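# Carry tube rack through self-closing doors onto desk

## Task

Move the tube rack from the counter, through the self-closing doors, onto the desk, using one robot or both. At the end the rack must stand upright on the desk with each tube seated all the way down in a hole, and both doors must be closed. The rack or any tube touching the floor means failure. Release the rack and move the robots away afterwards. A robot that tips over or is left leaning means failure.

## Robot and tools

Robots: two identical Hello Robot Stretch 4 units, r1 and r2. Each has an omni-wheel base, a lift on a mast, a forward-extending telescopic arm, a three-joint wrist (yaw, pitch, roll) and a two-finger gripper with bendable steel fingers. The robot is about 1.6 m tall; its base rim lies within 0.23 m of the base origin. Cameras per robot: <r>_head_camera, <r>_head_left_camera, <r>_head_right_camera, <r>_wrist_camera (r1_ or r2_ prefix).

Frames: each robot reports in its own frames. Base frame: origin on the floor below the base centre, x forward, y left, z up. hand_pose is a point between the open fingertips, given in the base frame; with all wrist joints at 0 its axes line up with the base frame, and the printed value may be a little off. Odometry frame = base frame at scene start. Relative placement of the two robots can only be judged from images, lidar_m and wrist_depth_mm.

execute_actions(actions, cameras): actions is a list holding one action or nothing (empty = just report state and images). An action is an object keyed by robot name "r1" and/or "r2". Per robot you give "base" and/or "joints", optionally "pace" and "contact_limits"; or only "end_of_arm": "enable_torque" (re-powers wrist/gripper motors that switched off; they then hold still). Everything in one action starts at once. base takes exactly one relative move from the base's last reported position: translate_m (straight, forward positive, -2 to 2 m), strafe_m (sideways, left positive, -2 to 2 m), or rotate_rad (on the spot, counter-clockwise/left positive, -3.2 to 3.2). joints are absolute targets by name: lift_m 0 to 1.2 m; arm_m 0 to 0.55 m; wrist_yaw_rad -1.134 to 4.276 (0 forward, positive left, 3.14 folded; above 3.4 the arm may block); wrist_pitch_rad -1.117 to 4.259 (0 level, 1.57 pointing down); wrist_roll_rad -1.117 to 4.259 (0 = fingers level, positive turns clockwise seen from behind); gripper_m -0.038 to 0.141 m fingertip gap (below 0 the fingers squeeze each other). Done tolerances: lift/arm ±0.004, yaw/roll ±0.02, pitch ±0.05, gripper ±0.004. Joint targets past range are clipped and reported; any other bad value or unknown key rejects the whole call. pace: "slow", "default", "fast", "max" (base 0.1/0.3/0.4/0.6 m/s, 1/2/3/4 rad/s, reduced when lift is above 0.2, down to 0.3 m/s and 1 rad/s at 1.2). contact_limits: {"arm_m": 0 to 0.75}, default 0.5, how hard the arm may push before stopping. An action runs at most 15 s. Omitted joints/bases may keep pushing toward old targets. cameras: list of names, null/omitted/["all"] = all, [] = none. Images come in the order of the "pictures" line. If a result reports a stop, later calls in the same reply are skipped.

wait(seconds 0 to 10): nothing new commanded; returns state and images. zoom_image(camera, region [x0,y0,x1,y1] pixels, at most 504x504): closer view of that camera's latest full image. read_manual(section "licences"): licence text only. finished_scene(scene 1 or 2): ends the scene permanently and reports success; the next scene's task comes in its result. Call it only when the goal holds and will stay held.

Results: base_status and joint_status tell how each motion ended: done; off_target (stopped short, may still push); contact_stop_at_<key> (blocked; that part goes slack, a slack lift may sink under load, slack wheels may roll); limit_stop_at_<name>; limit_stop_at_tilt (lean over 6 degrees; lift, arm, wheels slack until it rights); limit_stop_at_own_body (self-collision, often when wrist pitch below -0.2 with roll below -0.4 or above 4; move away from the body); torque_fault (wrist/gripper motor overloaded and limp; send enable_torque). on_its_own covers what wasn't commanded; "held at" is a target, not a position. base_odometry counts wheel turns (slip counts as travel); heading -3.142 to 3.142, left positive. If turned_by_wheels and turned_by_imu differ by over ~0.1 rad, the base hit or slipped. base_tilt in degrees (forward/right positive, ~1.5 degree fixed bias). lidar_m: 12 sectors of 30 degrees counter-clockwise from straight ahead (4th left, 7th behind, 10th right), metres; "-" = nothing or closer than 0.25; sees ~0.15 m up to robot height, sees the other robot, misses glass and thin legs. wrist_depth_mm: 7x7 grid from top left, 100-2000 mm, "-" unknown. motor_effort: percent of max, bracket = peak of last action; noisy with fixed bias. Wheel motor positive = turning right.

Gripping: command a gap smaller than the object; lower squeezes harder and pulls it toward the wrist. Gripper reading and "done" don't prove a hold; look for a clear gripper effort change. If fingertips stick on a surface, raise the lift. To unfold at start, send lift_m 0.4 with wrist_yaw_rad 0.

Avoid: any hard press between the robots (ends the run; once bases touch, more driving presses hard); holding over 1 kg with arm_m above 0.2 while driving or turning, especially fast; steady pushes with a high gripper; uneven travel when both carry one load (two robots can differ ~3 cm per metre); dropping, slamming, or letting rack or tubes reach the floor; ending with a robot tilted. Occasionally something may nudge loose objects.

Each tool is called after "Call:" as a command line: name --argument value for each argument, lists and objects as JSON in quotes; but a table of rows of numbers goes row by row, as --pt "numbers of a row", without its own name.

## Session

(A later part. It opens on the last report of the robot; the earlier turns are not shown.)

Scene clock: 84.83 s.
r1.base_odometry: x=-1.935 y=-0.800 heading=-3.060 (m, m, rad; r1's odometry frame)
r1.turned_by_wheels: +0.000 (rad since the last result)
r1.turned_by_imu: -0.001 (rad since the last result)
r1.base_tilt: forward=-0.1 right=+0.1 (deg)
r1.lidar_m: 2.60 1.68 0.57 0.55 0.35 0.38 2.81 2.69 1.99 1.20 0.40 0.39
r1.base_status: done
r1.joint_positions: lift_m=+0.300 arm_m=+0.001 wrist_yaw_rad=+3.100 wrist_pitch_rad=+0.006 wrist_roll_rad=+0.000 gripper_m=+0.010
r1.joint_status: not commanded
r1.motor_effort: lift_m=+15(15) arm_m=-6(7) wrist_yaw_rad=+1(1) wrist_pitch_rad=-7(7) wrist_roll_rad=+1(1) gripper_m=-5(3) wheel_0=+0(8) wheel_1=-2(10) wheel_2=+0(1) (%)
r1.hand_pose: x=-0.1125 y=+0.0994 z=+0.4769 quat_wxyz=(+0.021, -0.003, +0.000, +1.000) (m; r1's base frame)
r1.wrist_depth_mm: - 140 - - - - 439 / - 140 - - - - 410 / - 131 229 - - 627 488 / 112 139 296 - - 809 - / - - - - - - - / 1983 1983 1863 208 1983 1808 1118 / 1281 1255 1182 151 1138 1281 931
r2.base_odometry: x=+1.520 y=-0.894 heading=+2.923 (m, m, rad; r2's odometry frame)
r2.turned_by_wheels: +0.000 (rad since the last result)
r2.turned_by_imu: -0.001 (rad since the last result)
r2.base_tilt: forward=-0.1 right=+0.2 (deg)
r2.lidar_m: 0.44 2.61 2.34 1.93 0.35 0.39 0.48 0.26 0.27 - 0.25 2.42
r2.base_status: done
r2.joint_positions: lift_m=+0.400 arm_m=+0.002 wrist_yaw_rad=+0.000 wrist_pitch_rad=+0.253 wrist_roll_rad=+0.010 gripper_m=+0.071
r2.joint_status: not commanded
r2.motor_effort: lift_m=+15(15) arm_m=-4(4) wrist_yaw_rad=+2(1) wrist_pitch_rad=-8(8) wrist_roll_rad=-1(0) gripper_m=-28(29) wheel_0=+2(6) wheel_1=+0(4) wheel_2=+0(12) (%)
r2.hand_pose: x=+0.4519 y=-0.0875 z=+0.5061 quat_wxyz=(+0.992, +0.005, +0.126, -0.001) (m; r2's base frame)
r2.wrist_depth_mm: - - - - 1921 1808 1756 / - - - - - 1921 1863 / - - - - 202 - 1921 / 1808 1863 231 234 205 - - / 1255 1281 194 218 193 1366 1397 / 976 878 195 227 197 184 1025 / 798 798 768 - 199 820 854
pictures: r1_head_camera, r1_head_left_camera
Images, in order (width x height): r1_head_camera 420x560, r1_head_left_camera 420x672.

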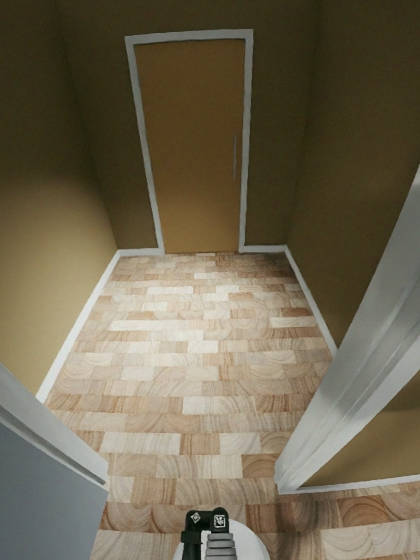

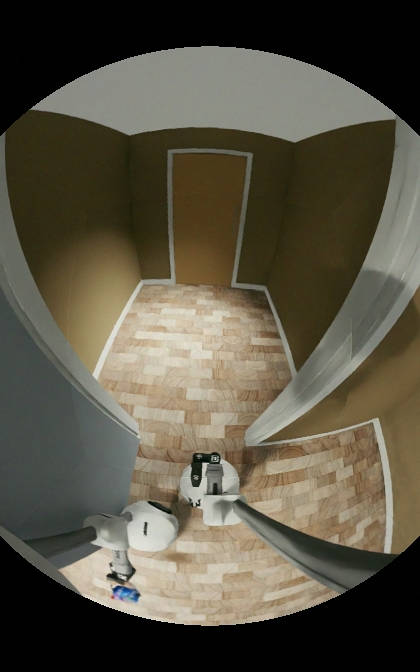

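Call:
execute_actions --actions '[{"r1":{"base":{"translate_m":1.53},"joints":{"lift_m":0.83},"pace":"fast"},"r2":{"base":{"rotate_rad":-0.12},"joints":{"wrist_yaw_rad":2.6}}}]' --cameras '["r1_head_camera","r2_head_left_camera","r2_head_camera","r2_wrist_camera"]'

Scene clock: 90.40 s.
r1.base_odometry: x=-3.460 y=-0.925 heading=-3.060 (m, m, rad; r1's odometry frame)
r1.turned_by_wheels: +0.000 (rad since the last result)
r1.turned_by_imu: -0.006 (rad since the last result)
r1.base_tilt: forward=+0.2 right=+0.4 (deg)
r1.lidar_m: 1.06 1.16 1.21 1.16 1.23 1.22 1.16 1.13 0.90 0.86 0.93 1.14
r1.base_status: done
r1.joint_positions: lift_m=+0.830 arm_m=+0.001 wrist_yaw_rad=+3.100 wrist_pitch_rad=+0.006 wrist_roll_rad=+0.000 gripper_m=+0.010
r1.joint_status: all done
r1.motor_effort: lift_m=+26(28) arm_m=-7(7) wrist_yaw_rad=+0(1) wrist_pitch_rad=-6(6) wrist_roll_rad=+0(0) gripper_m=-3(1) wheel_0=-1(6) wheel_1=+0(6) wheel_2=+0(12) (%)
r1.hand_pose: x=-0.1125 y=+0.0993 z=+1.0060 quat_wxyz=(+0.021, -0.003, +0.000, +1.000) (m; r1's base frame)
r1.wrist_depth_mm: - 140 - - 1661 1281 1281 / - 140 - - 1708 1281 1336 / - 131 230 - 1661 1255 1281 / 112 138 296 - 1756 1255 1255 / 1160 1160 - - 1808 1281 1281 / 1182 1160 - 208 1366 1229 1281 / 1160 1160 - 152 1281 1229 1255
r2.base_odometry: x=+1.520 y=-0.894 heading=+2.803 (m, m, rad; r2's odometry frame)
r2.turned_by_wheels: -0.120 (rad since the last result)
r2.turned_by_imu: -0.122 (rad since the last result)
r2.base_tilt: forward=-0.1 right=+0.2 (deg)
r2.lidar_m: 2.40 2.52 2.39 2.32 1.01 1.04 0.62 0.27 0.25 - 0.25 2.50
r2.base_status: done
r2.joint_positions: lift_m=+0.400 arm_m=+0.002 wrist_yaw_rad=+2.600 wrist_pitch_rad=+0.253 wrist_roll_rad=+0.010 gripper_m=+0.071
r2.joint_status: all done
r2.motor_effort: lift_m=+15(15) arm_m=-4(4) wrist_yaw_rad=+1(6) wrist_pitch_rad=-8(9) wrist_roll_rad=+1(0) gripper_m=-29(29) wheel_0=+2(2) wheel_1=-2(3) wheel_2=+0(7) (%)
r2.hand_pose: x=-0.0215 y=+0.2190 z=+0.5061 quat_wxyz=(+0.266, -0.120, +0.039, +0.956) (m; r2's base frame)
r2.wrist_depth_mm: - - - - 1042 1205 1336 / - - - - 1078 1255 1430 / - - 1863 - 200 1336 1576 / 1808 1808 229 233 204 1397 1708 / 1281 1281 194 219 192 1366 1397 / 960 891 194 228 198 185 1042 / 809 809 778 - 199 831 854
pictures: r1_head_camera, r2_head_camera, r2_head_left_camera, r2_wrist_camera
Images, in order (width x height): r1_head_camera 420x560, r2_head_camera 420x560, r2_head_left_camera 420x672, r2_wrist_camera 616x392.

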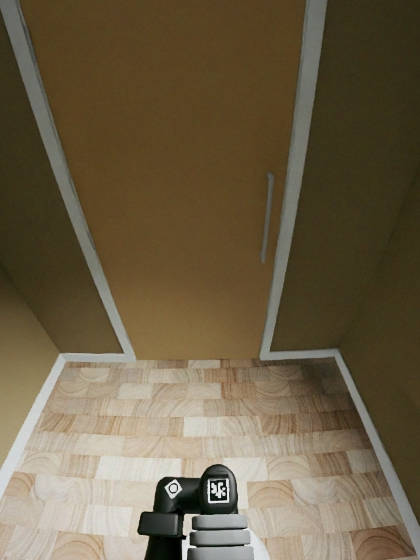

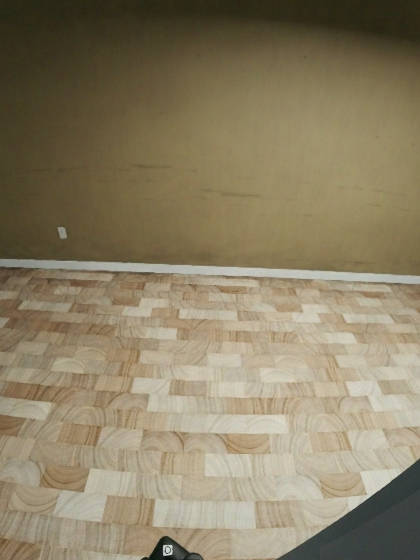

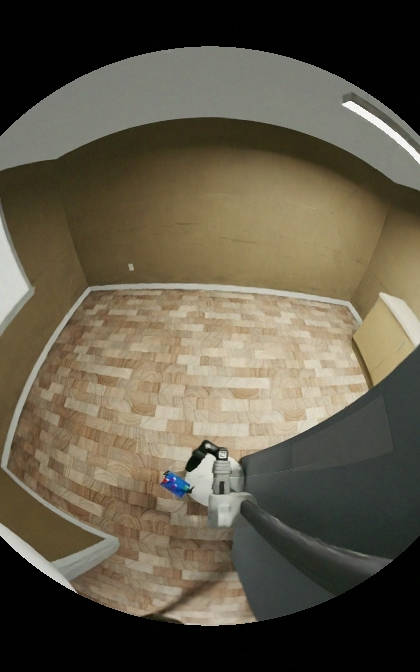

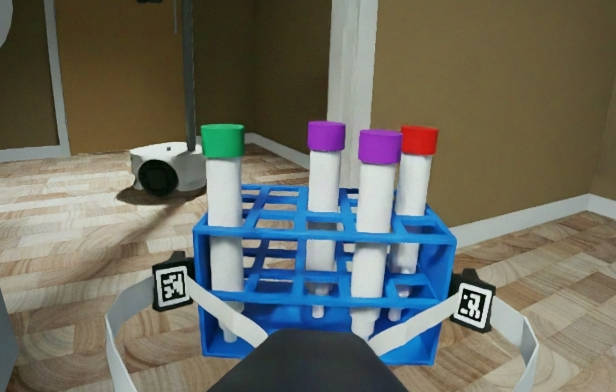

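Call:
execute_actions --actions '[{"r1":{"base":{"strafe_m":-0.095},"joints":{"wrist_yaw_rad":0.0,"gripper_m":0.1,"lift_m":0.86}},"r2":{"base":{"strafe_m":0.3}}}]' --cameras '["r1_wrist_camera","r2_head_left_camera"]'

Scene clock: 93.30 s.
r1.base_odometry: x=-3.467 y=-0.830 heading=-3.060 (m, m, rad; r1's odometry frame)
r1.turned_by_wheels: +0.000 (rad since the last result)
r1.turned_by_imu: -0.001 (rad since the last result)
r1.base_tilt: forward=+0.2 right=+0.0 (deg)
r1.lidar_m: 1.04 1.18 1.31 1.24 1.30 1.28 1.07 1.11 0.82 0.77 0.81 1.13
r1.base_status: done
r1.joint_positions: lift_m=+0.860 arm_m=+0.001 wrist_yaw_rad=+0.000 wrist_pitch_rad=+0.006 wrist_roll_rad=+0.000 gripper_m=+0.100
r1.joint_status: all done
r1.motor_effort: lift_m=+26(26) arm_m=-7(7) wrist_yaw_rad=+0(7) wrist_pitch_rad=-6(7) wrist_roll_rad=+1(0) gripper_m=+1(6) wheel_0=+0(7) wheel_1=+1(9) wheel_2=-1(1) (%)
r1.hand_pose: x=+0.4606 y=-0.0873 z=+1.0360 quat_wxyz=(+1.000, +0.000, +0.003, +0.000) (m; r1's base frame)
r1.wrist_depth_mm: 904 891 904 917 917 917 931 / 904 891 917 917 917 917 917 / 891 891 904 904 891 917 904 / 891 891 891 917 917 917 917 / 904 904 878 891 904 904 904 / 891 891 219 904 211 917 904 / 878 891 891 145 904 904 917
r2.base_odometry: x=+1.420 y=-1.177 heading=+2.803 (m, m, rad; r2's odometry frame)
r2.turned_by_wheels: +0.000 (rad since the last result)
r2.turned_by_imu: +0.000 (rad since the last result)
r2.base_tilt: forward=-0.1 right=+0.1 (deg)
r2.lidar_m: 2.41 2.51 2.07 2.03 1.02 0.82 1.73 0.47 0.27 0.25 2.29 2.51
r2.base_status: done
r2.joint_positions: lift_m=+0.400 arm_m=+0.002 wrist_yaw_rad=+2.600 wrist_pitch_rad=+0.253 wrist_roll_rad=+0.010 gripper_m=+0.071
r2.joint_status: not commanded
r2.motor_effort: lift_m=+15(15) arm_m=-4(4) wrist_yaw_rad=+0(1) wrist_pitch_rad=-8(9) wrist_roll_rad=+0(0) gripper_m=-29(28) wheel_0=+0(15) wheel_1=-3(11) wheel_2=+0(5) (%)
r2.hand_pose: x=-0.0216 y=+0.2189 z=+0.5062 quat_wxyz=(+0.266, -0.120, +0.039, +0.956) (m; r2's base frame)
r2.wrist_depth_mm: - - - 917 1025 1160 1366 / - - - 931 1078 1255 1499 / - - 904 976 200 1336 1618 / 1808 1708 256 234 204 1430 1661 / 1255 1281 194 218 192 1397 1397 / 960 891 193 228 198 185 1042 / 809 809 778 - 198 820 866
pictures: r1_wrist_camera, r2_head_left_camera
Images, in order (width x height): r1_wrist_camera 616x392, r2_head_left_camera 420x672.

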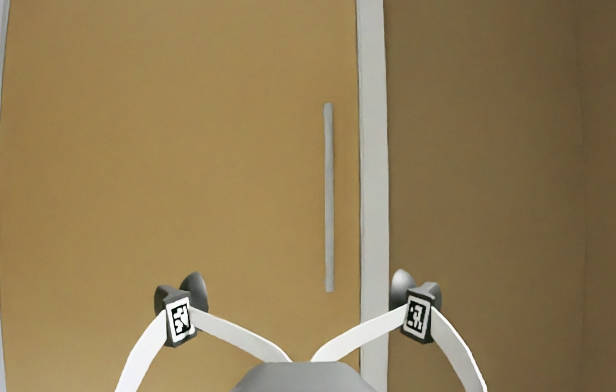

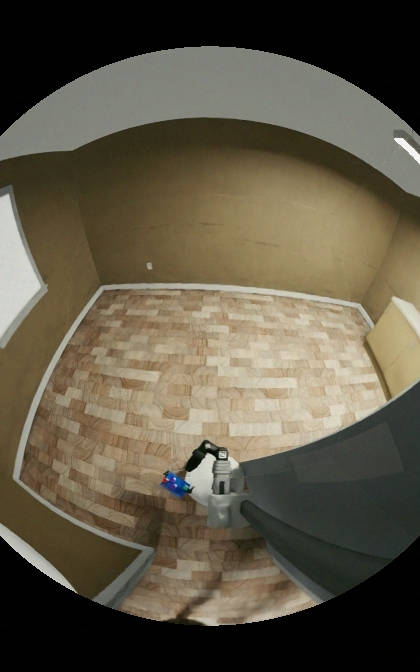

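Call:
execute_actions --actions '[{"r1":{"base":{"strafe_m":-0.042},"joints":{"arm_m":0.38}},"r2":{"base":{"translate_m":-0.75}}}]' --cameras '["r1_wrist_camera","r2_head_left_camera","r2_head_camera"]'

Scene clock: 97.87 s.
r1.base_odometry: x=-3.471 y=-0.788 heading=-3.060 (m, m, rad; r1's odometry frame)
r1.turned_by_wheels: +0.000 (rad since the last result)
r1.turned_by_imu: -0.001 (rad since the last result)
r1.base_tilt: forward=+0.1 right=+0.3 (deg)
r1.lidar_m: 1.05 1.16 1.37 1.30 1.37 0.98 0.99 1.08 0.74 0.73 0.76 1.07
r1.base_status: done
r1.joint_positions: lift_m=+0.860 arm_m=+0.379 wrist_yaw_rad=+0.000 wrist_pitch_rad=+0.006 wrist_roll_rad=+0.000 gripper_m=+0.100
r1.joint_status: all done
r1.motor_effort: lift_m=+25(26) arm_m=+7(8) wrist_yaw_rad=+0(1) wrist_pitch_rad=-7(7) wrist_roll_rad=+0(1) gripper_m=+0(2) wheel_0=-1(8) wheel_1=+2(6) wheel_2=+0(2) (%)
r1.hand_pose: x=+0.8382 y=-0.0874 z=+1.0360 quat_wxyz=(+1.000, +0.000, +0.003, +0.000) (m; r1's base frame)
r1.wrist_depth_mm: 525 525 521 530 530 530 530 / 517 530 530 521 525 525 535 / 517 521 525 525 512 530 525 / 521 517 525 525 508 521 530 / 512 517 517 521 512 521 530 / 512 517 220 521 211 525 525 / 508 517 512 145 508 521 525
r2.base_odometry: x=+2.127 y=-1.427 heading=+2.803 (m, m, rad; r2's odometry frame)
r2.turned_by_wheels: +0.000 (rad since the last result)
r2.turned_by_imu: +0.007 (rad since the last result)
r2.base_tilt: forward=-0.2 right=+0.1 (deg)
r2.lidar_m: 0.25 0.27 2.10 0.40 1.02 1.02 0.99 1.50 1.11 0.32 0.25 -
r2.base_status: done
r2.joint_positions: lift_m=+0.400 arm_m=+0.002 wrist_yaw_rad=+2.600 wrist_pitch_rad=+0.253 wrist_roll_rad=+0.010 gripper_m=+0.071
r2.joint_status: not commanded
r2.motor_effort: lift_m=+15(15) arm_m=-4(4) wrist_yaw_rad=+0(4) wrist_pitch_rad=-9(9) wrist_roll_rad=+0(1) gripper_m=-27(28) wheel_0=+3(9) wheel_1=+0(6) wheel_2=+0(13) (%)
r2.hand_pose: x=-0.0217 y=+0.2188 z=+0.5062 quat_wxyz=(+0.266, -0.120, +0.039, +0.956) (m; r2's base frame)
r2.wrist_depth_mm: 1863 - - 1708 1255 330 266 / 1921 - - 1863 1308 334 273 / - - 1182 1863 200 342 281 / 1756 1255 255 234 204 351 291 / 1255 1138 195 218 193 327 298 / 960 891 194 227 196 184 303 / 798 809 778 - 199 355 -
pictures: r1_wrist_camera, r2_head_camera, r2_head_left_camera
Images, in order (width x height): r1_wrist_camera 616x392, r2_head_camera 420x560, r2_head_left_camera 420x672.

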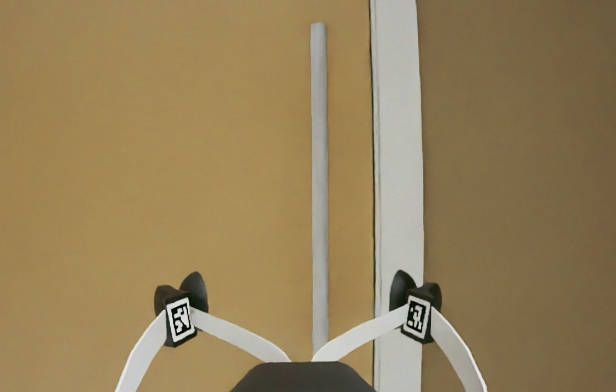

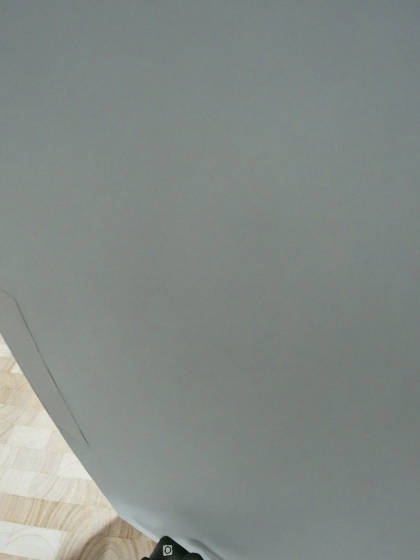

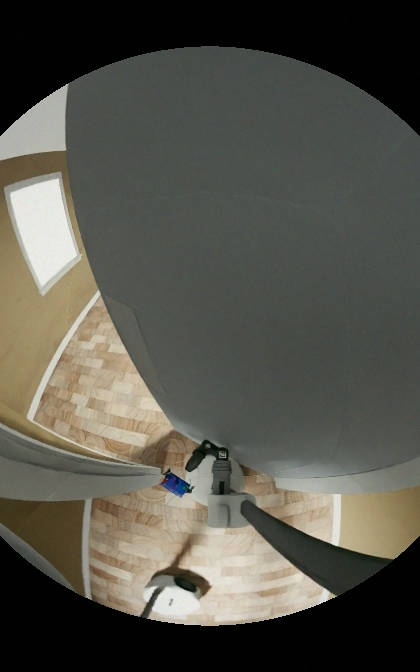

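Call:
execute_actions --actions '[{"r1":{"base":{"strafe_m":-0.022},"joints":{"arm_m":0.545},"pace":"slow"},"r2":{"base":{"translate_m":-0.2},"pace":"slow"}}]' --cameras '["r1_wrist_camera","r2_head_left_camera"]'

Scene clock: 101.50 s.
r1.base_odometry: x=-3.473 y=-0.766 heading=-3.060 (m, m, rad; r1's odometry frame)
r1.turned_by_wheels: +0.000 (rad since the last result)
r1.turned_by_imu: -0.001 (rad since the last result)
r1.base_tilt: forward=+0.1 right=+0.2 (deg)
r1.lidar_m: 1.04 1.15 1.38 1.32 1.39 0.80 0.79 1.05 0.75 0.71 0.73 1.06
r1.base_status: done
r1.joint_positions: lift_m=+0.860 arm_m=+0.544 wrist_yaw_rad=+0.000 wrist_pitch_rad=+0.006 wrist_roll_rad=+0.000 gripper_m=+0.100
r1.joint_status: all done
r1.motor_effort: lift_m=+25(25) arm_m=+7(7) wrist_yaw_rad=+0(0) wrist_pitch_rad=-6(6) wrist_roll_rad=+0(1) gripper_m=+1(2) wheel_0=+3(4) wheel_1=-2(4) wheel_2=+0(0) (%)
r1.hand_pose: x=+1.0031 y=-0.0874 z=+1.0360 quat_wxyz=(+1.000, +0.000, +0.003, +0.000) (m; r1's base frame)
r1.wrist_depth_mm: 353 357 359 357 347 362 364 / 355 353 357 357 347 359 362 / 353 353 357 357 347 357 364 / 353 353 355 357 349 357 359 / 349 351 353 353 347 357 357 / 347 349 219 353 211 355 355 / 349 351 351 145 342 357 355
r2.base_odometry: x=+2.316 y=-1.493 heading=+2.803 (m, m, rad; r2's odometry frame)
r2.turned_by_wheels: +0.000 (rad since the last result)
r2.turned_by_imu: +0.002 (rad since the last result)
r2.base_tilt: forward=-0.2 right=+0.2 (deg)
r2.lidar_m: 0.25 0.25 0.39 0.44 1.04 0.80 0.81 1.49 1.10 0.49 0.27 0.25
r2.base_status: done
r2.joint_positions: lift_m=+0.400 arm_m=+0.001 wrist_yaw_rad=+2.601 wrist_pitch_rad=+0.253 wrist_roll_rad=+0.010 gripper_m=+0.071
r2.joint_status: not commanded
r2.motor_effort: lift_m=+15(15) arm_m=+0(3) wrist_yaw_rad=-1(26) wrist_pitch_rad=-9(9) wrist_roll_rad=+0(0) gripper_m=-30(30) wheel_0=-2(5) wheel_1=+1(5) wheel_2=+0(2) (%)
r2.hand_pose: x=-0.0226 y=+0.2187 z=+0.5061 quat_wxyz=(+0.266, -0.120, +0.039, +0.956) (m; r2's base frame)
r2.wrist_depth_mm: 1708 1808 - 1808 1255 960 798 / 1756 1921 - 1808 1281 976 809 / 1808 - - 1863 202 991 820 / 1808 1921 256 233 204 1025 842 / 1281 991 194 218 191 991 854 / 960 904 195 227 197 184 866 / 820 798 778 - 199 831 820
pictures: r1_wrist_camera, r2_head_left_camera
Images, in order (width x height): r1_wrist_camera 616x392, r2_head_left_camera 420x672.

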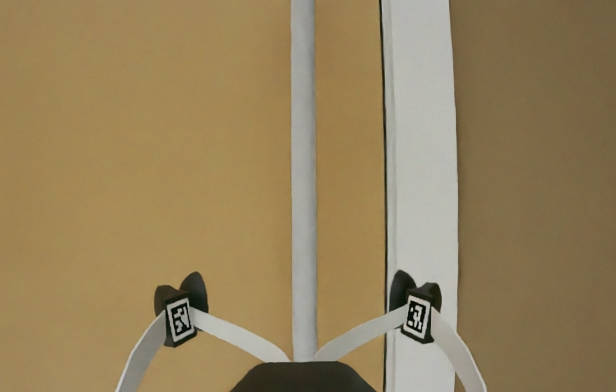

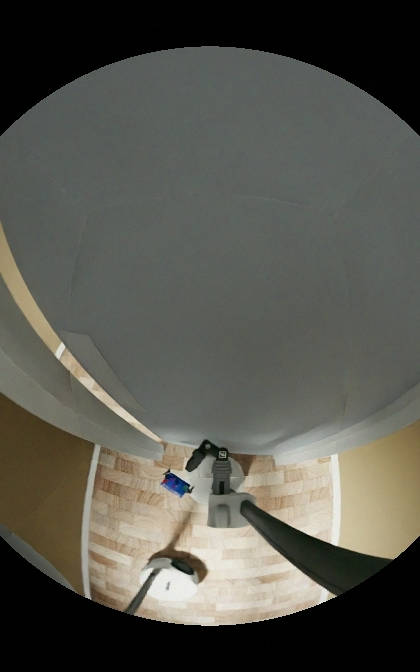

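Call:
execute_actions --actions '[{"r1":{"base":{"translate_m":0.068},"pace":"slow"},"r2":{"base":{"translate_m":-0.17},"pace":"slow"}}]' --cameras '["r1_wrist_camera","r2_head_left_camera"]'

Scene clock: 104.73 s.
r1.base_odometry: x=-3.540 y=-0.772 heading=-3.060 (m, m, rad; r1's odometry frame)
r1.turned_by_wheels: +0.000 (rad since the last result)
r1.turned_by_imu: -0.001 (rad since the last result)
r1.base_tilt: forward=+0.0 right=+0.2 (deg)
r1.lidar_m: 0.96 1.09 1.39 1.30 1.37 0.67 0.72 1.03 0.74 0.71 0.75 1.07
r1.base_status: done
r1.joint_positions: lift_m=+0.860 arm_m=+0.544 wrist_yaw_rad=+0.000 wrist_pitch_rad=+0.006 wrist_roll_rad=+0.000 gripper_m=+0.100
r1.joint_status: not commanded
r1.motor_effort: lift_m=+25(26) arm_m=+8(7) wrist_yaw_rad=+0(0) wrist_pitch_rad=-6(7) wrist_roll_rad=+0(0) gripper_m=-2(1) wheel_0=+0(4) wheel_1=+2(3) wheel_2=-1(5) (%)
r1.hand_pose: x=+1.0031 y=-0.0874 z=+1.0360 quat_wxyz=(+1.000, +0.000, +0.003, +0.000) (m; r1's base frame)
r1.wrist_depth_mm: 286 287 290 289 291 278 291 / 286 287 287 289 290 277 291 / 285 286 287 289 290 277 291 / 285 285 286 287 289 276 290 / 283 285 286 286 289 274 289 / 282 285 220 283 210 276 290 / 283 281 285 145 285 273 290
r2.base_odometry: x=+2.476 y=-1.549 heading=+2.803 (m, m, rad; r2's odometry frame)
r2.turned_by_wheels: +0.000 (rad since the last result)
r2.turned_by_imu: +0.000 (rad since the last result)
r2.base_tilt: forward=-0.1 right=+0.2 (deg)
r2.lidar_m: 0.34 0.38 0.49 0.99 1.06 0.71 0.73 1.52 1.10 1.05 0.51 0.37
r2.base_status: done
r2.joint_positions: lift_m=+0.400 arm_m=+0.001 wrist_yaw_rad=+2.600 wrist_pitch_rad=+0.253 wrist_roll_rad=+0.010 gripper_m=+0.071
r2.joint_status: not commanded
r2.motor_effort: lift_m=+15(15) arm_m=+0(1) wrist_yaw_rad=-2(1) wrist_pitch_rad=-9(9) wrist_roll_rad=+0(0) gripper_m=-28(30) wheel_0=-1(8) wheel_1=-2(5) wheel_2=+1(5) (%)
r2.hand_pose: x=-0.0225 y=+0.2188 z=+0.5061 quat_wxyz=(+0.266, -0.120, +0.039, +0.956) (m; r2's base frame)
r2.wrist_depth_mm: 1576 1756 1863 1808 1255 946 798 / 1661 1756 1921 1863 1308 976 809 / 1708 1863 1983 1863 201 991 831 / 1708 1863 256 234 204 1042 854 / 1255 917 193 219 193 1008 878 / 960 891 195 228 198 185 878 / 798 788 778 - 198 831 831
pictures: r1_wrist_camera, r2_head_left_camera
Images, in order (width x height): r1_wrist_camera 616x392, r2_head_left_camera 420x672.

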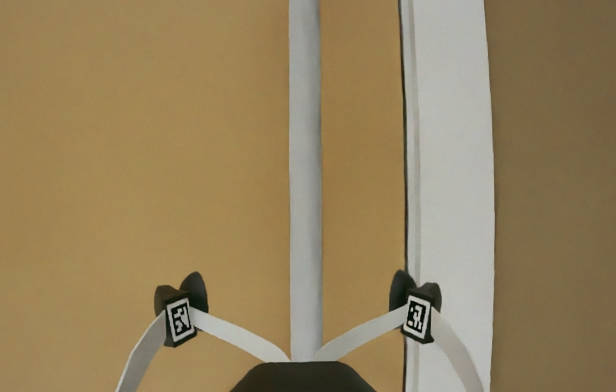

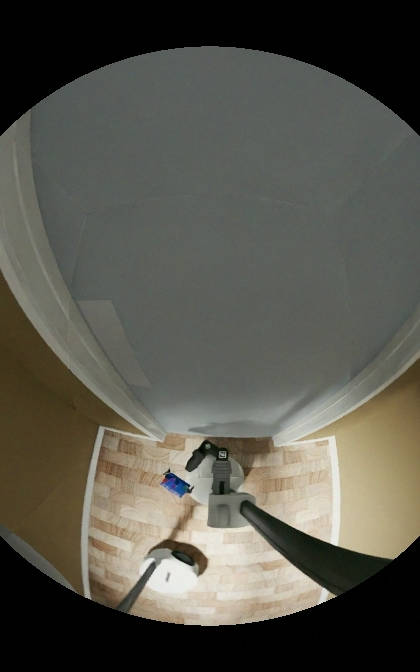

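Call:
execute_actions --actions '[{"r1":{"joints":{"gripper_m":-0.015}},"r2":{"base":{"translate_m":-0.09}}}]' --cameras '["r1_wrist_camera"]'

Call:
execute_actions --actions '[{"r1":{"base":{"strafe_m":0.03},"joints":{"arm_m":0.364},"pace":"slow"},"r2":{"base":{"strafe_m":0.62}}}]' --cameras '["r1_wrist_camera","r2_head_left_camera"]'

Scene clock: 107.07 s.
r1.base_odometry: x=-3.540 y=-0.772 heading=-3.060 (m, m, rad; r1's odometry frame)
r1.turned_by_wheels: +0.000 (rad since the last result)
r1.turned_by_imu: -0.001 (rad since the last result)
r1.base_tilt: forward=+0.2 right=+0.3 (deg)
r1.lidar_m: 0.99 1.09 1.38 1.31 1.39 0.62 0.63 1.03 0.76 0.71 0.75 1.06
r1.base_status: not commanded
r1.joint_positions: lift_m=+0.860 arm_m=+0.544 wrist_yaw_rad=-0.001 wrist_pitch_rad=+0.006 wrist_roll_rad=+0.000 gripper_m=-0.014
r1.joint_status: all done
r1.motor_effort: lift_m=+26(25) arm_m=+6(7) wrist_yaw_rad=+4(8) wrist_pitch_rad=-6(7) wrist_roll_rad=-1(0) gripper_m=-20(14) wheel_0=-3(3) wheel_1=+0(2) wheel_2=-1(1) (%)
r1.hand_pose: x=+1.0033 y=-0.0878 z=+1.0360 quat_wxyz=(+1.000, +0.000, +0.003, -0.001) (m; r1's base frame)
r1.wrist_depth_mm: 285 285 285 286 286 293 293 / 283 281 286 286 286 278 293 / 281 281 285 286 285 277 290 / 281 281 283 283 283 277 290 / 279 281 282 282 285 276 289 / 278 281 189 205 273 276 289 / 277 281 281 213 279 272 289
r2.base_odometry: x=+2.561 y=-1.579 heading=+2.802 (m, m, rad; r2's odometry frame)
r2.turned_by_wheels: +0.000 (rad since the last result)
r2.turned_by_imu: +0.000 (rad since the last result)
r2.base_tilt: forward=-0.1 right=+0.2 (deg)
r2.lidar_m: 0.44 0.47 0.55 1.01 1.04 0.63 0.64 1.48 1.11 1.06 0.59 0.46
r2.base_status: done
r2.joint_positions: lift_m=+0.400 arm_m=+0.001 wrist_yaw_rad=+2.600 wrist_pitch_rad=+0.253 wrist_roll_rad=+0.010 gripper_m=+0.071
r2.joint_status: not commanded
r2.motor_effort: lift_m=+15(15) arm_m=+0(0) wrist_yaw_rad=+0(2) wrist_pitch_rad=-10(9) wrist_roll_rad=+1(0) gripper_m=-27(28) wheel_0=-2(3) wheel_1=+1(5) wheel_2=-1(6) (%)
r2.hand_pose: x=-0.0225 y=+0.2188 z=+0.5061 quat_wxyz=(+0.266, -0.120, +0.039, +0.956) (m; r2's base frame)
r2.wrist_depth_mm: 1499 1661 1756 1808 1229 960 798 / 1537 1756 1863 1863 1281 991 798 / 1661 1756 1808 1921 201 1008 831 / 1661 1808 256 234 204 1025 842 / 1229 917 194 217 192 991 866 / 960 831 195 227 198 185 878 / 820 809 778 - 199 831 820
pictures: r1_wrist_camera
Images, in order (width x height): r1_wrist_camera 616x392.

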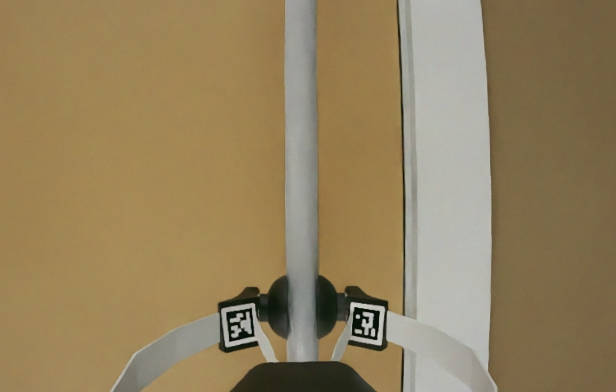

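Scene clock: 110.47 s.
r1.base_odometry: x=-3.538 y=-0.802 heading=-3.060 (m, m, rad; r1's odometry frame)
r1.turned_by_wheels: +0.000 (rad since the last result)
r1.turned_by_imu: -0.002 (rad since the last result)
r1.base_tilt: forward=+0.1 right=+0.2 (deg)
r1.lidar_m: 0.79 0.97 1.34 1.29 1.35 1.27 0.79 0.61 0.75 0.73 0.79 1.06
r1.base_status: done
r1.joint_positions: lift_m=+0.860 arm_m=+0.365 wrist_yaw_rad=+0.001 wrist_pitch_rad=+0.006 wrist_roll_rad=+0.000 gripper_m=-0.014
r1.joint_status: all done
r1.motor_effort: lift_m=+26(26) arm_m=-9(8) wrist_yaw_rad=-3(46) wrist_pitch_rad=-7(8) wrist_roll_rad=+1(0) gripper_m=-17(16) wheel_0=-4(19) wheel_1=-1(7) wheel_2=+0(10) (%)
r1.hand_pose: x=+0.8250 y=-0.0871 z=+1.0359 quat_wxyz=(+1.000, +0.000, +0.003, +0.001) (m; r1's base frame)
r1.wrist_depth_mm: 334 319 304 282 278 473 473 / 336 317 303 281 278 469 469 / 334 317 301 282 277 469 477 / 334 314 300 281 276 466 473 / 330 315 300 283 273 469 469 / 330 317 189 204 268 469 466 / 330 307 293 216 271 466 469
r2.base_odometry: x=+2.355 y=-2.164 heading=+2.802 (m, m, rad; r2's odometry frame)
r2.turned_by_wheels: +0.000 (rad since the last result)
r2.turned_by_imu: -0.001 (rad since the last result)
r2.base_tilt: forward=+0.0 right=+0.2 (deg)
r2.lidar_m: 0.37 0.40 0.38 0.27 0.40 0.56 0.73 0.65 1.77 1.40 0.65 0.38
r2.base_status: done
r2.joint_positions: lift_m=+0.400 arm_m=+0.001 wrist_yaw_rad=+2.600 wrist_pitch_rad=+0.253 wrist_roll_rad=+0.010 gripper_m=+0.071
r2.joint_status: not commanded
r2.motor_effort: lift_m=+15(15) arm_m=+1(1) wrist_yaw_rad=+1(0) wrist_pitch_rad=-8(9) wrist_roll_rad=+0(0) gripper_m=-27(31) wheel_0=+1(9) wheel_1=-2(8) wheel_2=+0(1) (%)
r2.hand_pose: x=-0.0225 y=+0.2188 z=+0.5061 quat_wxyz=(+0.266, -0.120, +0.039, +0.956) (m; r2's base frame)
r2.wrist_depth_mm: 1537 1618 960 554 392 298 253 / 1576 1661 1008 574 402 304 258 / 1661 1756 809 603 200 312 264 / 1661 1808 256 234 203 320 270 / 1255 1308 194 219 191 312 272 / 976 891 195 228 196 185 277 / 809 809 778 - 199 332 -
pictures: r1_wrist_camera, r2_head_left_camera
Images, in order (width x height): r1_wrist_camera 616x392, r2_head_left_camera 420x672.

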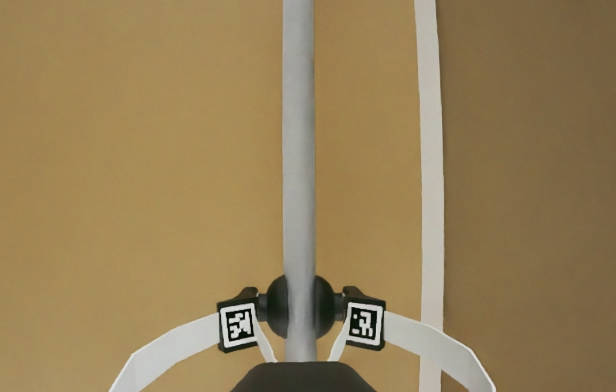

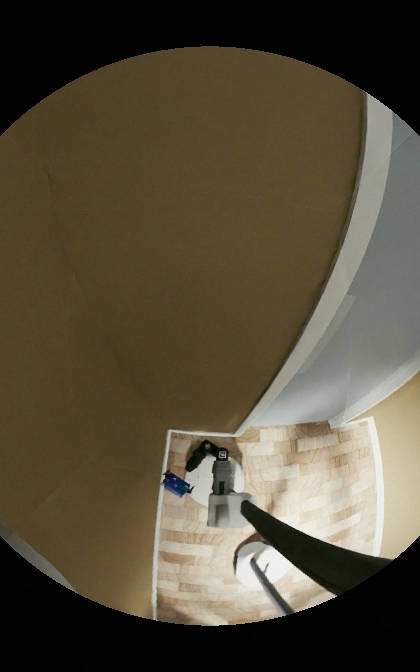

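Call:
execute_actions --actions '[{"r1":{"base":{"strafe_m":0.055},"joints":{"arm_m":0.25},"pace":"slow"}}]' --cameras '[]'

Call:
execute_actions --actions '[{"r1":{"base":{"strafe_m":0.075},"joints":{"arm_m":0.15},"pace":"slow"},"r2":{"base":{"translate_m":-0.2},"pace":"slow"}}]' --cameras '["r1_head_right_camera"]'

Scene clock: 113.23 s.
r1.base_odometry: x=-3.534 y=-0.856 heading=-3.061 (m, m, rad; r1's odometry frame)
r1.turned_by_wheels: -0.001 (rad since the last result)
r1.turned_by_imu: -0.003 (rad since the last result)
r1.base_tilt: forward=+0.1 right=+0.4 (deg)
r1.lidar_m: 0.67 0.91 1.27 1.22 1.30 1.26 1.16 0.66 0.85 0.79 0.83 1.08
r1.base_status: done
r1.joint_positions: lift_m=+0.860 arm_m=+0.251 wrist_yaw_rad=-0.006 wrist_pitch_rad=+0.007 wrist_roll_rad=+0.000 gripper_m=-0.014
r1.joint_status: all done
r1.on_its_own: wrist_yaw_rad is at rest, and its effort (+18) is outside its rest range (-13 to +13)
r1.motor_effort: lift_m=+26(25) arm_m=-8(9) wrist_yaw_rad=+18(50) wrist_pitch_rad=-9(8) wrist_roll_rad=+1(0) gripper_m=-18(18) wheel_0=-7(17) wheel_1=-2(2) wheel_2=-4(8) (%)
r1.hand_pose: x=+0.7102 y=-0.0892 z=+1.0358 quat_wxyz=(+1.000, +0.000, +0.003, -0.003) (m; r1's base frame)
r1.wrist_depth_mm: 384 351 317 282 271 597 597 / 384 349 317 281 270 597 591 / 384 345 317 281 268 597 597 / 382 345 317 281 268 591 597 / 379 345 314 281 268 591 603 / 379 345 304 208 259 591 597 / 379 345 306 215 264 591 585
r2.base_odometry: x=+2.355 y=-2.164 heading=+2.802 (m, m, rad; r2's odometry frame)
r2.turned_by_wheels: +0.000 (rad since the last result)
r2.turned_by_imu: +0.000 (rad since the last result)
r2.base_tilt: forward=-0.1 right=+0.2 (deg)
r2.lidar_m: 0.36 0.40 0.38 0.38 0.41 0.56 1.54 0.67 1.74 1.42 0.64 0.39
r2.base_status: not commanded
r2.joint_positions: lift_m=+0.400 arm_m=+0.001 wrist_yaw_rad=+2.600 wrist_pitch_rad=+0.253 wrist_roll_rad=+0.010 gripper_m=+0.071
r2.joint_status: not commanded
r2.motor_effort: lift_m=+15(15) arm_m=+0(0) wrist_yaw_rad=+2(0) wrist_pitch_rad=-9(9) wrist_roll_rad=+0(1) gripper_m=-29(28) wheel_0=+1(0) wheel_1=-2(2) wheel_2=+0(0) (%)
r2.hand_pose: x=-0.0225 y=+0.2188 z=+0.5061 quat_wxyz=(+0.266, -0.120, +0.039, +0.956) (m; r2's base frame)
r2.wrist_depth_mm: 1537 1618 976 564 392 298 254 / 1618 1708 1008 580 404 306 257 / 1661 1808 809 591 200 312 263 / 1661 1756 255 234 203 319 268 / 1255 1308 194 217 193 312 273 / 960 891 195 226 196 185 276 / 798 809 788 - 199 336 -
pictures: none
No camera images: the call's "cameras" was empty. Leave "cameras" out to get every camera's image.

Scene clock: 116.50 s.
r1.base_odometry: x=-3.528 y=-0.931 heading=-3.063 (m, m, rad; r1's odometry frame)
r1.turned_by_wheels: -0.002 (rad since the last result)
r1.turned_by_imu: -0.005 (rad since the last result)
r1.base_tilt: forward=-0.2 right=+0.4 (deg)
r1.lidar_m: 0.57 0.90 1.21 1.13 1.19 1.27 1.20 0.55 0.56 0.87 0.90 0.62
r1.base_status: done
r1.joint_positions: lift_m=+0.860 arm_m=+0.151 wrist_yaw_rad=-0.018 wrist_pitch_rad=+0.007 wrist_roll_rad=+0.000 gripper_m=-0.015
r1.joint_status: all done
r1.on_its_own: wrist_yaw_rad is at rest, and its effort (+52) is outside its rest range (-13 to +13)
r1.motor_effort: lift_m=+26(26) arm_m=-7(8) wrist_yaw_rad=+52(66) wrist_pitch_rad=-10(11) wrist_roll_rad=+0(1) gripper_m=-16(20) wheel_0=-13(17) wheel_1=-2(6) wheel_2=-10(12) (%)
r1.hand_pose: x=+0.6089 y=-0.0926 z=+1.0357 quat_wxyz=(+1.000, +0.000, +0.004, -0.009) (m; r1's base frame)
r1.wrist_depth_mm: 452 389 336 285 267 707 715 / 449 384 334 282 267 715 723 / 449 384 334 283 267 707 723 / 445 384 330 283 266 707 699 / 449 382 332 281 266 699 715 / 449 382 330 209 188 699 707 / 442 382 314 216 256 154 715
r2.base_odometry: x=+2.543 y=-2.231 heading=+2.802 (m, m, rad; r2's odometry frame)
r2.turned_by_wheels: +0.000 (rad since the last result)
r2.turned_by_imu: +0.000 (rad since the last result)
r2.base_tilt: forward=-0.1 right=+0.2 (deg)
r2.lidar_m: 0.56 0.55 0.41 0.27 0.40 0.56 1.25 0.54 0.56 1.69 0.93 0.59
r2.base_status: done
r2.joint_positions: lift_m=+0.400 arm_m=+0.001 wrist_yaw_rad=+2.600 wrist_pitch_rad=+0.253 wrist_roll_rad=+0.010 gripper_m=+0.071
r2.joint_status: not commanded
r2.motor_effort: lift_m=+15(15) arm_m=+0(0) wrist_yaw_rad=+0(0) wrist_pitch_rad=-9(9) wrist_roll_rad=+1(0) gripper_m=-30(29) wheel_0=-3(3) wheel_1=-2(4) wheel_2=+0(4) (%)
r2.hand_pose: x=-0.0225 y=+0.2188 z=+0.5061 quat_wxyz=(+0.266, -0.120, +0.039, +0.956) (m; r2's base frame)
r2.wrist_depth_mm: 1366 1464 991 569 399 303 256 / 1430 1576 1025 585 407 309 260 / 1464 1576 820 603 201 317 266 / 1576 1618 254 216 203 324 273 / 1281 1308 194 218 192 317 276 / 946 878 195 226 196 185 279 / 820 809 778 - 198 342 -
pictures: r1_head_right_camera
Images, in order (width x height): r1_head_right_camera 420x672.

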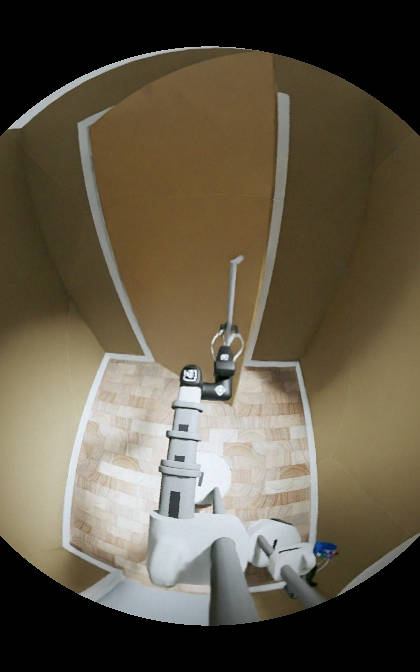

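Call:
execute_actions --actions '[{"r1":{"joints":{"arm_m":0.11},"pace":"slow"}}]' --cameras '[]'

Call:
execute_actions --actions '[{"r1":{"base":{"strafe_m":0.05},"joints":{"arm_m":0.04},"pace":"slow"}}]' --cameras '["r1_head_right_camera"]'

Scene clock: 118.37 s.
r1.base_odometry: x=-3.528 y=-0.931 heading=-3.062 (m, m, rad; r1's odometry frame)
r1.turned_by_wheels: +0.001 (rad since the last result)
r1.turned_by_imu: +0.001 (rad since the last result)
r1.base_tilt: forward=-0.1 right=+0.1 (deg)
r1.lidar_m: 0.55 0.85 1.18 1.15 1.21 1.26 1.21 0.54 0.53 0.87 0.90 0.59
r1.base_status: not commanded
r1.joint_positions: lift_m=+0.860 arm_m=+0.111 wrist_yaw_rad=-0.002 wrist_pitch_rad=+0.008 wrist_roll_rad=+0.000 gripper_m=-0.014
r1.joint_status: all done
r1.motor_effort: lift_m=+26(26) arm_m=-8(9) wrist_yaw_rad=+6(52) wrist_pitch_rad=-11(11) wrist_roll_rad=+0(1) gripper_m=-18(17) wheel_0=-4(13) wheel_1=-2(2) wheel_2=-1(10) (%)
r1.hand_pose: x=+0.5706 y=-0.0880 z=+1.0356 quat_wxyz=(+1.000, +0.000, +0.004, -0.001) (m; r1's base frame)
r1.wrist_depth_mm: 504 413 345 286 262 750 741 / 508 413 347 289 262 741 750 / 500 407 343 286 263 723 741 / 500 407 342 287 263 723 750 / 496 407 340 285 263 732 732 / 500 407 320 209 247 732 732 / 496 397 327 218 253 723 732
r2.base_odometry: x=+2.543 y=-2.231 heading=+2.802 (m, m, rad; r2's odometry frame)
r2.turned_by_wheels: +0.000 (rad since the last result)
r2.turned_by_imu: +0.000 (rad since the last result)
r2.base_tilt: forward=-0.1 right=+0.2 (deg)
r2.lidar_m: 0.57 0.57 0.39 0.28 0.41 0.58 1.19 0.55 0.57 1.69 0.91 0.59
r2.base_status: not commanded
r2.joint_positions: lift_m=+0.400 arm_m=+0.001 wrist_yaw_rad=+2.600 wrist_pitch_rad=+0.253 wrist_roll_rad=+0.010 gripper_m=+0.071
r2.joint_status: not commanded
r2.motor_effort: lift_m=+15(15) arm_m=+0(1) wrist_yaw_rad=-1(2) wrist_pitch_rad=-8(9) wrist_roll_rad=-1(0) gripper_m=-29(29) wheel_0=-3(3) wheel_1=-2(2) wheel_2=+0(0) (%)
r2.hand_pose: x=-0.0225 y=+0.2188 z=+0.5061 quat_wxyz=(+0.266, -0.120, +0.039, +0.956) (m; r2's base frame)
r2.wrist_depth_mm: 1336 1464 991 564 397 301 255 / 1397 1499 1025 591 407 309 260 / 1499 1618 820 597 200 317 267 / 1576 1618 255 233 204 324 272 / 1255 1281 195 218 193 317 276 / 960 904 195 227 196 185 278 / 809 798 778 - 199 340 -
pictures: none
No camera images: the call's "cameras" was empty. Leave "cameras" out to get every camera's image.

Scene clock: 120.33 s.
r1.base_odometry: x=-3.524 y=-0.981 heading=-3.062 (m, m, rad; r1's odometry frame)
r1.turned_by_wheels: +0.000 (rad since the last result)
r1.turned_by_imu: -0.001 (rad since the last result)
r1.base_tilt: forward=+0.1 right=+0.3 (deg)
r1.lidar_m: 0.48 0.83 1.15 1.09 1.13 1.26 1.20 0.61 0.59 0.92 0.95 0.49
r1.base_status: done
r1.joint_positions: lift_m=+0.860 arm_m=+0.042 wrist_yaw_rad=+0.001 wrist_pitch_rad=+0.008 wrist_roll_rad=+0.000 gripper_m=-0.014
r1.joint_status: all done
r1.motor_effort: lift_m=+26(25) arm_m=-9(9) wrist_yaw_rad=-4(26) wrist_pitch_rad=-14(14) wrist_roll_rad=+0(1) gripper_m=-17(18) wheel_0=-4(10) wheel_1=+2(4) wheel_2=+0(2) (%)
r1.hand_pose: x=+0.5011 y=-0.0870 z=+1.0353 quat_wxyz=(+1.000, +0.000, +0.004, +0.001) (m; r1's base frame)
r1.wrist_depth_mm: 621 466 366 289 257 809 820 / 627 469 364 287 258 798 798 / 621 459 364 287 257 798 809 / 621 462 362 286 257 798 798 / 627 462 362 286 257 798 809 / 627 459 189 206 240 788 798 / 621 445 340 183 248 798 809
r2.base_odometry: x=+2.543 y=-2.231 heading=+2.802 (m, m, rad; r2's odometry frame)
r2.turned_by_wheels: +0.000 (rad since the last result)
r2.turned_by_imu: +0.000 (rad since the last result)
r2.base_tilt: forward=-0.1 right=+0.2 (deg)
r2.lidar_m: 0.57 0.56 0.40 0.28 0.41 0.58 1.63 0.58 0.58 1.69 0.92 0.59
r2.base_status: not commanded
r2.joint_positions: lift_m=+0.400 arm_m=+0.001 wrist_yaw_rad=+2.600 wrist_pitch_rad=+0.253 wrist_roll_rad=+0.010 gripper_m=+0.071
r2.joint_status: not commanded
r2.motor_effort: lift_m=+15(15) arm_m=+1(1) wrist_yaw_rad=+1(1) wrist_pitch_rad=-9(9) wrist_roll_rad=+1(0) gripper_m=-31(28) wheel_0=-3(3) wheel_1=-2(2) wheel_2=+0(0) (%)
r2.hand_pose: x=-0.0225 y=+0.2188 z=+0.5061 quat_wxyz=(+0.266, -0.120, +0.039, +0.956) (m; r2's base frame)
r2.wrist_depth_mm: 1366 1499 976 564 397 301 256 / 1366 1576 1025 585 410 307 262 / 1499 1618 831 603 201 317 267 / 1576 1661 256 234 204 325 272 / 1281 1308 194 218 192 315 277 / 960 891 195 226 197 184 278 / 809 809 788 - 199 342 -
pictures: r1_head_right_camera
Images, in order (width x height): r1_head_right_camera 420x672.

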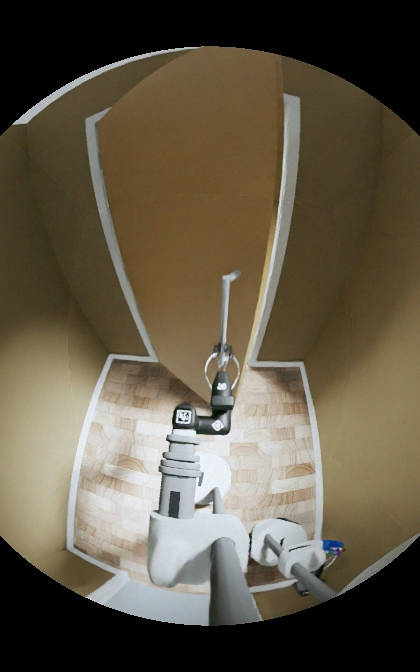

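Call:
execute_actions --actions '[{"r2":{"base":{"translate_m":-1.28},"pace":"fast"}}]' --cameras '["r1_head_right_camera","r2_head_right_camera","r2_wrist_camera"]'

Scene clock: 125.27 s.
r1.base_odometry: x=-3.524 y=-0.981 heading=-3.062 (m, m, rad; r1's odometry frame)
r1.turned_by_wheels: +0.000 (rad since the last result)
r1.turned_by_imu: -0.002 (rad since the last result)
r1.base_tilt: forward=+0.1 right=+0.3 (deg)
r1.lidar_m: 0.47 0.84 1.13 1.09 1.16 1.24 1.20 1.15 0.96 0.92 0.71 0.52
r1.base_status: not commanded
r1.joint_positions: lift_m=+0.860 arm_m=+0.042 wrist_yaw_rad=+0.001 wrist_pitch_rad=+0.008 wrist_roll_rad=+0.000 gripper_m=-0.014
r1.joint_status: not commanded
r1.motor_effort: lift_m=+26(25) arm_m=-9(9) wrist_yaw_rad=-3(4) wrist_pitch_rad=-13(14) wrist_roll_rad=+0(1) gripper_m=-18(19) wheel_0=-3(4) wheel_1=+2(2) wheel_2=+0(1) (%)
r1.hand_pose: x=+0.5011 y=-0.0870 z=+1.0353 quat_wxyz=(+1.000, +0.000, +0.004, +0.001) (m; r1's base frame)
r1.wrist_depth_mm: 621 469 368 289 258 820 654 / 627 466 364 289 257 809 508 / 621 462 362 289 258 798 504 / 627 462 362 287 257 798 504 / 627 462 359 287 257 788 500 / 627 459 190 207 241 798 500 / 627 449 340 183 247 535 500
r2.base_odometry: x=+3.750 y=-2.657 heading=+2.802 (m, m, rad; r2's odometry frame)
r2.turned_by_wheels: +0.000 (rad since the last result)
r2.turned_by_imu: +0.003 (rad since the last result)
r2.base_tilt: forward=-0.1 right=+0.2 (deg)
r2.lidar_m: 1.50 0.60 0.43 0.40 0.42 0.37 0.34 0.35 0.83 0.42 0.36 0.61
r2.base_status: done
r2.joint_positions: lift_m=+0.400 arm_m=+0.001 wrist_yaw_rad=+2.600 wrist_pitch_rad=+0.253 wrist_roll_rad=+0.010 gripper_m=+0.071
r2.joint_status: not commanded
r2.motor_effort: lift_m=+15(15) arm_m=+0(1) wrist_yaw_rad=-1(1) wrist_pitch_rad=-10(8) wrist_roll_rad=+0(0) gripper_m=-29(29) wheel_0=-1(8) wheel_1=+0(8) wheel_2=-1(12) (%)
r2.hand_pose: x=-0.0224 y=+0.2189 z=+0.5061 quat_wxyz=(+0.266, -0.120, +0.039, +0.956) (m; r2's base frame)
r2.wrist_depth_mm: 394 424 477 525 433 330 279 / 404 442 496 544 445 338 283 / 421 466 492 559 202 347 290 / 442 477 256 233 204 353 297 / 459 500 195 219 192 343 300 / 473 496 195 226 196 185 304 / 496 554 585 - 199 370 -
pictures: r1_head_right_camera, r2_head_right_camera, r2_wrist_camera
Images, in order (width x height): r1_head_right_camera 420x672, r2_head_right_camera 420x672, r2_wrist_camera 616x392.

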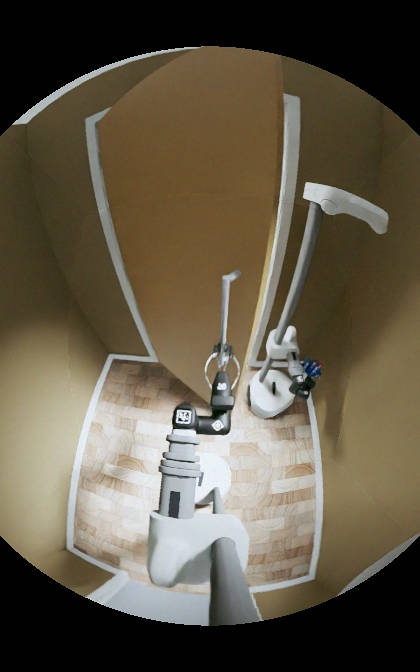

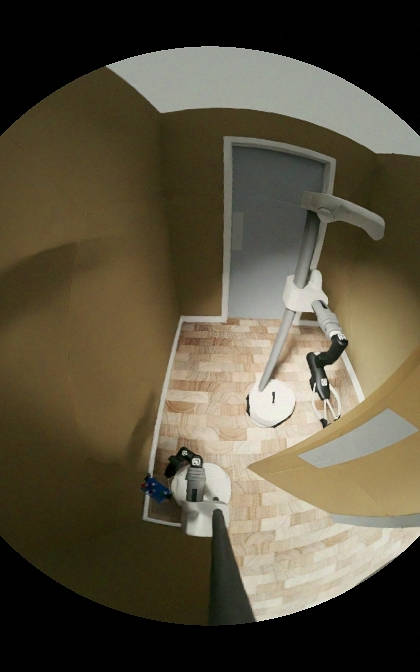

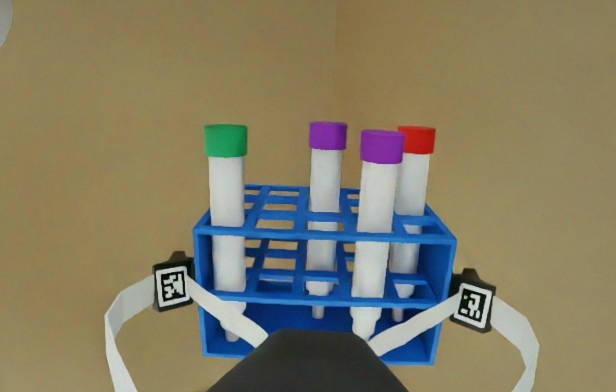

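Call:
execute_actions --actions '[{"r2":{"base":{"translate_m":-0.05}}}]' --cameras '[]'

Call:
execute_actions --actions '[{"r2":{"base":{"strafe_m":-0.17}}}]' --cameras '["r1_head_right_camera","r2_head_right_camera"]'

Scene clock: 126.73 s.
r1.base_odometry: x=-3.524 y=-0.981 heading=-3.062 (m, m, rad; r1's odometry frame)
r1.turned_by_wheels: +0.000 (rad since the last result)
r1.turned_by_imu: +0.000 (rad since the last result)
r1.base_tilt: forward=+0.0 right=+0.2 (deg)
r1.lidar_m: 0.51 0.85 1.13 1.10 1.17 1.22 1.22 1.20 0.97 0.92 0.77 0.51
r1.base_status: not commanded
r1.joint_positions: lift_m=+0.860 arm_m=+0.042 wrist_yaw_rad=+0.001 wrist_pitch_rad=+0.008 wrist_roll_rad=+0.000 gripper_m=-0.014
r1.joint_status: not commanded
r1.motor_effort: lift_m=+26(26) arm_m=-9(9) wrist_yaw_rad=-4(4) wrist_pitch_rad=-13(14) wrist_roll_rad=-1(1) gripper_m=-20(17) wheel_0=-3(3) wheel_1=+2(2) wheel_2=+1(0) (%)
r1.hand_pose: x=+0.5011 y=-0.0870 z=+1.0353 quat_wxyz=(+1.000, +0.000, +0.004, +0.001) (m; r1's base frame)
r1.wrist_depth_mm: 627 469 366 289 256 564 809 / 627 466 366 289 257 580 798 / 627 466 362 286 257 574 809 / 621 459 359 287 258 585 798 / 621 462 362 287 257 574 809 / 627 462 190 206 240 574 798 / 615 442 342 183 247 544 798
r2.base_odometry: x=+3.797 y=-2.674 heading=+2.802 (m, m, rad; r2's odometry frame)
r2.turned_by_wheels: +0.000 (rad since the last result)
r2.turned_by_imu: +0.000 (rad since the last result)
r2.base_tilt: forward=-0.1 right=+0.2 (deg)
r2.lidar_m: 1.53 0.59 0.44 0.41 0.41 0.30 0.30 0.29 0.95 0.45 0.39 0.61
r2.base_status: done
r2.joint_positions: lift_m=+0.400 arm_m=+0.001 wrist_yaw_rad=+2.600 wrist_pitch_rad=+0.253 wrist_roll_rad=+0.010 gripper_m=+0.071
r2.joint_status: not commanded
r2.motor_effort: lift_m=+15(15) arm_m=+1(0) wrist_yaw_rad=+2(1) wrist_pitch_rad=-8(9) wrist_roll_rad=+0(0) gripper_m=-30(29) wheel_0=-2(5) wheel_1=-1(4) wheel_2=-2(8) (%)
r2.hand_pose: x=-0.0224 y=+0.2189 z=+0.5061 quat_wxyz=(+0.266, -0.120, +0.039, +0.956) (m; r2's base frame)
r2.wrist_depth_mm: 359 387 433 477 433 332 279 / 366 402 449 496 445 338 285 / 384 418 442 504 201 345 291 / 399 436 255 233 204 355 297 / 418 452 193 218 193 345 300 / 430 445 195 227 196 185 306 / 452 492 530 - 199 373 -
pictures: none
No camera images: the call's "cameras" was empty. Leave "cameras" out to get every camera's image.

Scene clock: 128.57 s.
r1.base_odometry: x=-3.524 y=-0.981 heading=-3.062 (m, m, rad; r1's odometry frame)
r1.turned_by_wheels: +0.000 (rad since the last result)
r1.turned_by_imu: -0.001 (rad since the last result)
r1.base_tilt: forward=+0.0 right=+0.2 (deg)
r1.lidar_m: 0.48 0.85 1.16 1.11 1.15 1.25 1.20 1.19 0.99 0.93 0.98 0.53
r1.base_status: not commanded
r1.joint_positions: lift_m=+0.860 arm_m=+0.042 wrist_yaw_rad=+0.001 wrist_pitch_rad=+0.008 wrist_roll_rad=+0.000 gripper_m=-0.014
r1.joint_status: not commanded
r1.motor_effort: lift_m=+26(26) arm_m=-9(8) wrist_yaw_rad=-4(4) wrist_pitch_rad=-14(14) wrist_roll_rad=+0(1) gripper_m=-22(20) wheel_0=-3(3) wheel_1=+2(2) wheel_2=+0(1) (%)
r1.hand_pose: x=+0.5011 y=-0.0870 z=+1.0353 quat_wxyz=(+1.000, +0.000, +0.004, +0.001) (m; r1's base frame)
r1.wrist_depth_mm: 621 473 366 287 257 809 820 / 627 466 364 287 257 809 820 / 627 469 366 289 257 809 809 / 621 459 364 287 257 809 809 / 621 459 362 289 256 809 798 / 621 466 189 206 240 809 798 / 615 445 340 184 247 798 798
r2.base_odometry: x=+3.854 y=-2.513 heading=+2.802 (m, m, rad; r2's odometry frame)
r2.turned_by_wheels: +0.000 (rad since the last result)
r2.turned_by_imu: +0.000 (rad since the last result)
r2.base_tilt: forward=-0.1 right=+0.2 (deg)
r2.lidar_m: 0.72 0.83 0.59 0.57 0.41 0.31 0.29 3.74 0.66 0.33 0.25 0.25
r2.base_status: done
r2.joint_positions: lift_m=+0.400 arm_m=+0.001 wrist_yaw_rad=+2.600 wrist_pitch_rad=+0.253 wrist_roll_rad=+0.010 gripper_m=+0.071
r2.joint_status: not commanded
r2.motor_effort: lift_m=+15(15) arm_m=+0(0) wrist_yaw_rad=-2(0) wrist_pitch_rad=-9(8) wrist_roll_rad=+1(1) gripper_m=-29(31) wheel_0=-1(9) wheel_1=+0(8) wheel_2=+0(0) (%)
r2.hand_pose: x=-0.0224 y=+0.2189 z=+0.5061 quat_wxyz=(+0.266, -0.120, +0.039, +0.956) (m; r2's base frame)
r2.wrist_depth_mm: 351 392 436 484 539 512 436 / 362 404 449 500 569 521 433 / 375 424 445 508 200 539 445 / 392 442 255 233 203 549 455 / 410 459 193 218 192 535 459 / 439 436 195 228 196 185 466 / 477 496 535 - 199 569 -
pictures: r1_head_right_camera, r2_head_right_camera
Images, in order (width x height): r1_head_right_camera 420x672, r2_head_right_camera 420x672.

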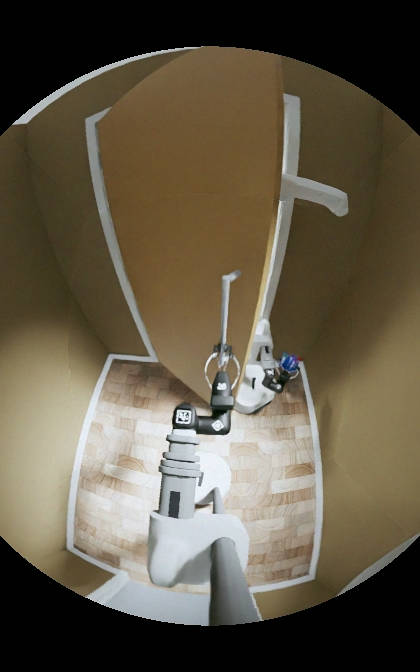

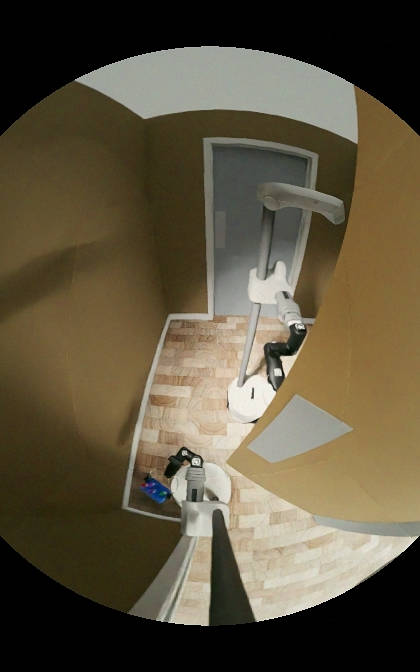

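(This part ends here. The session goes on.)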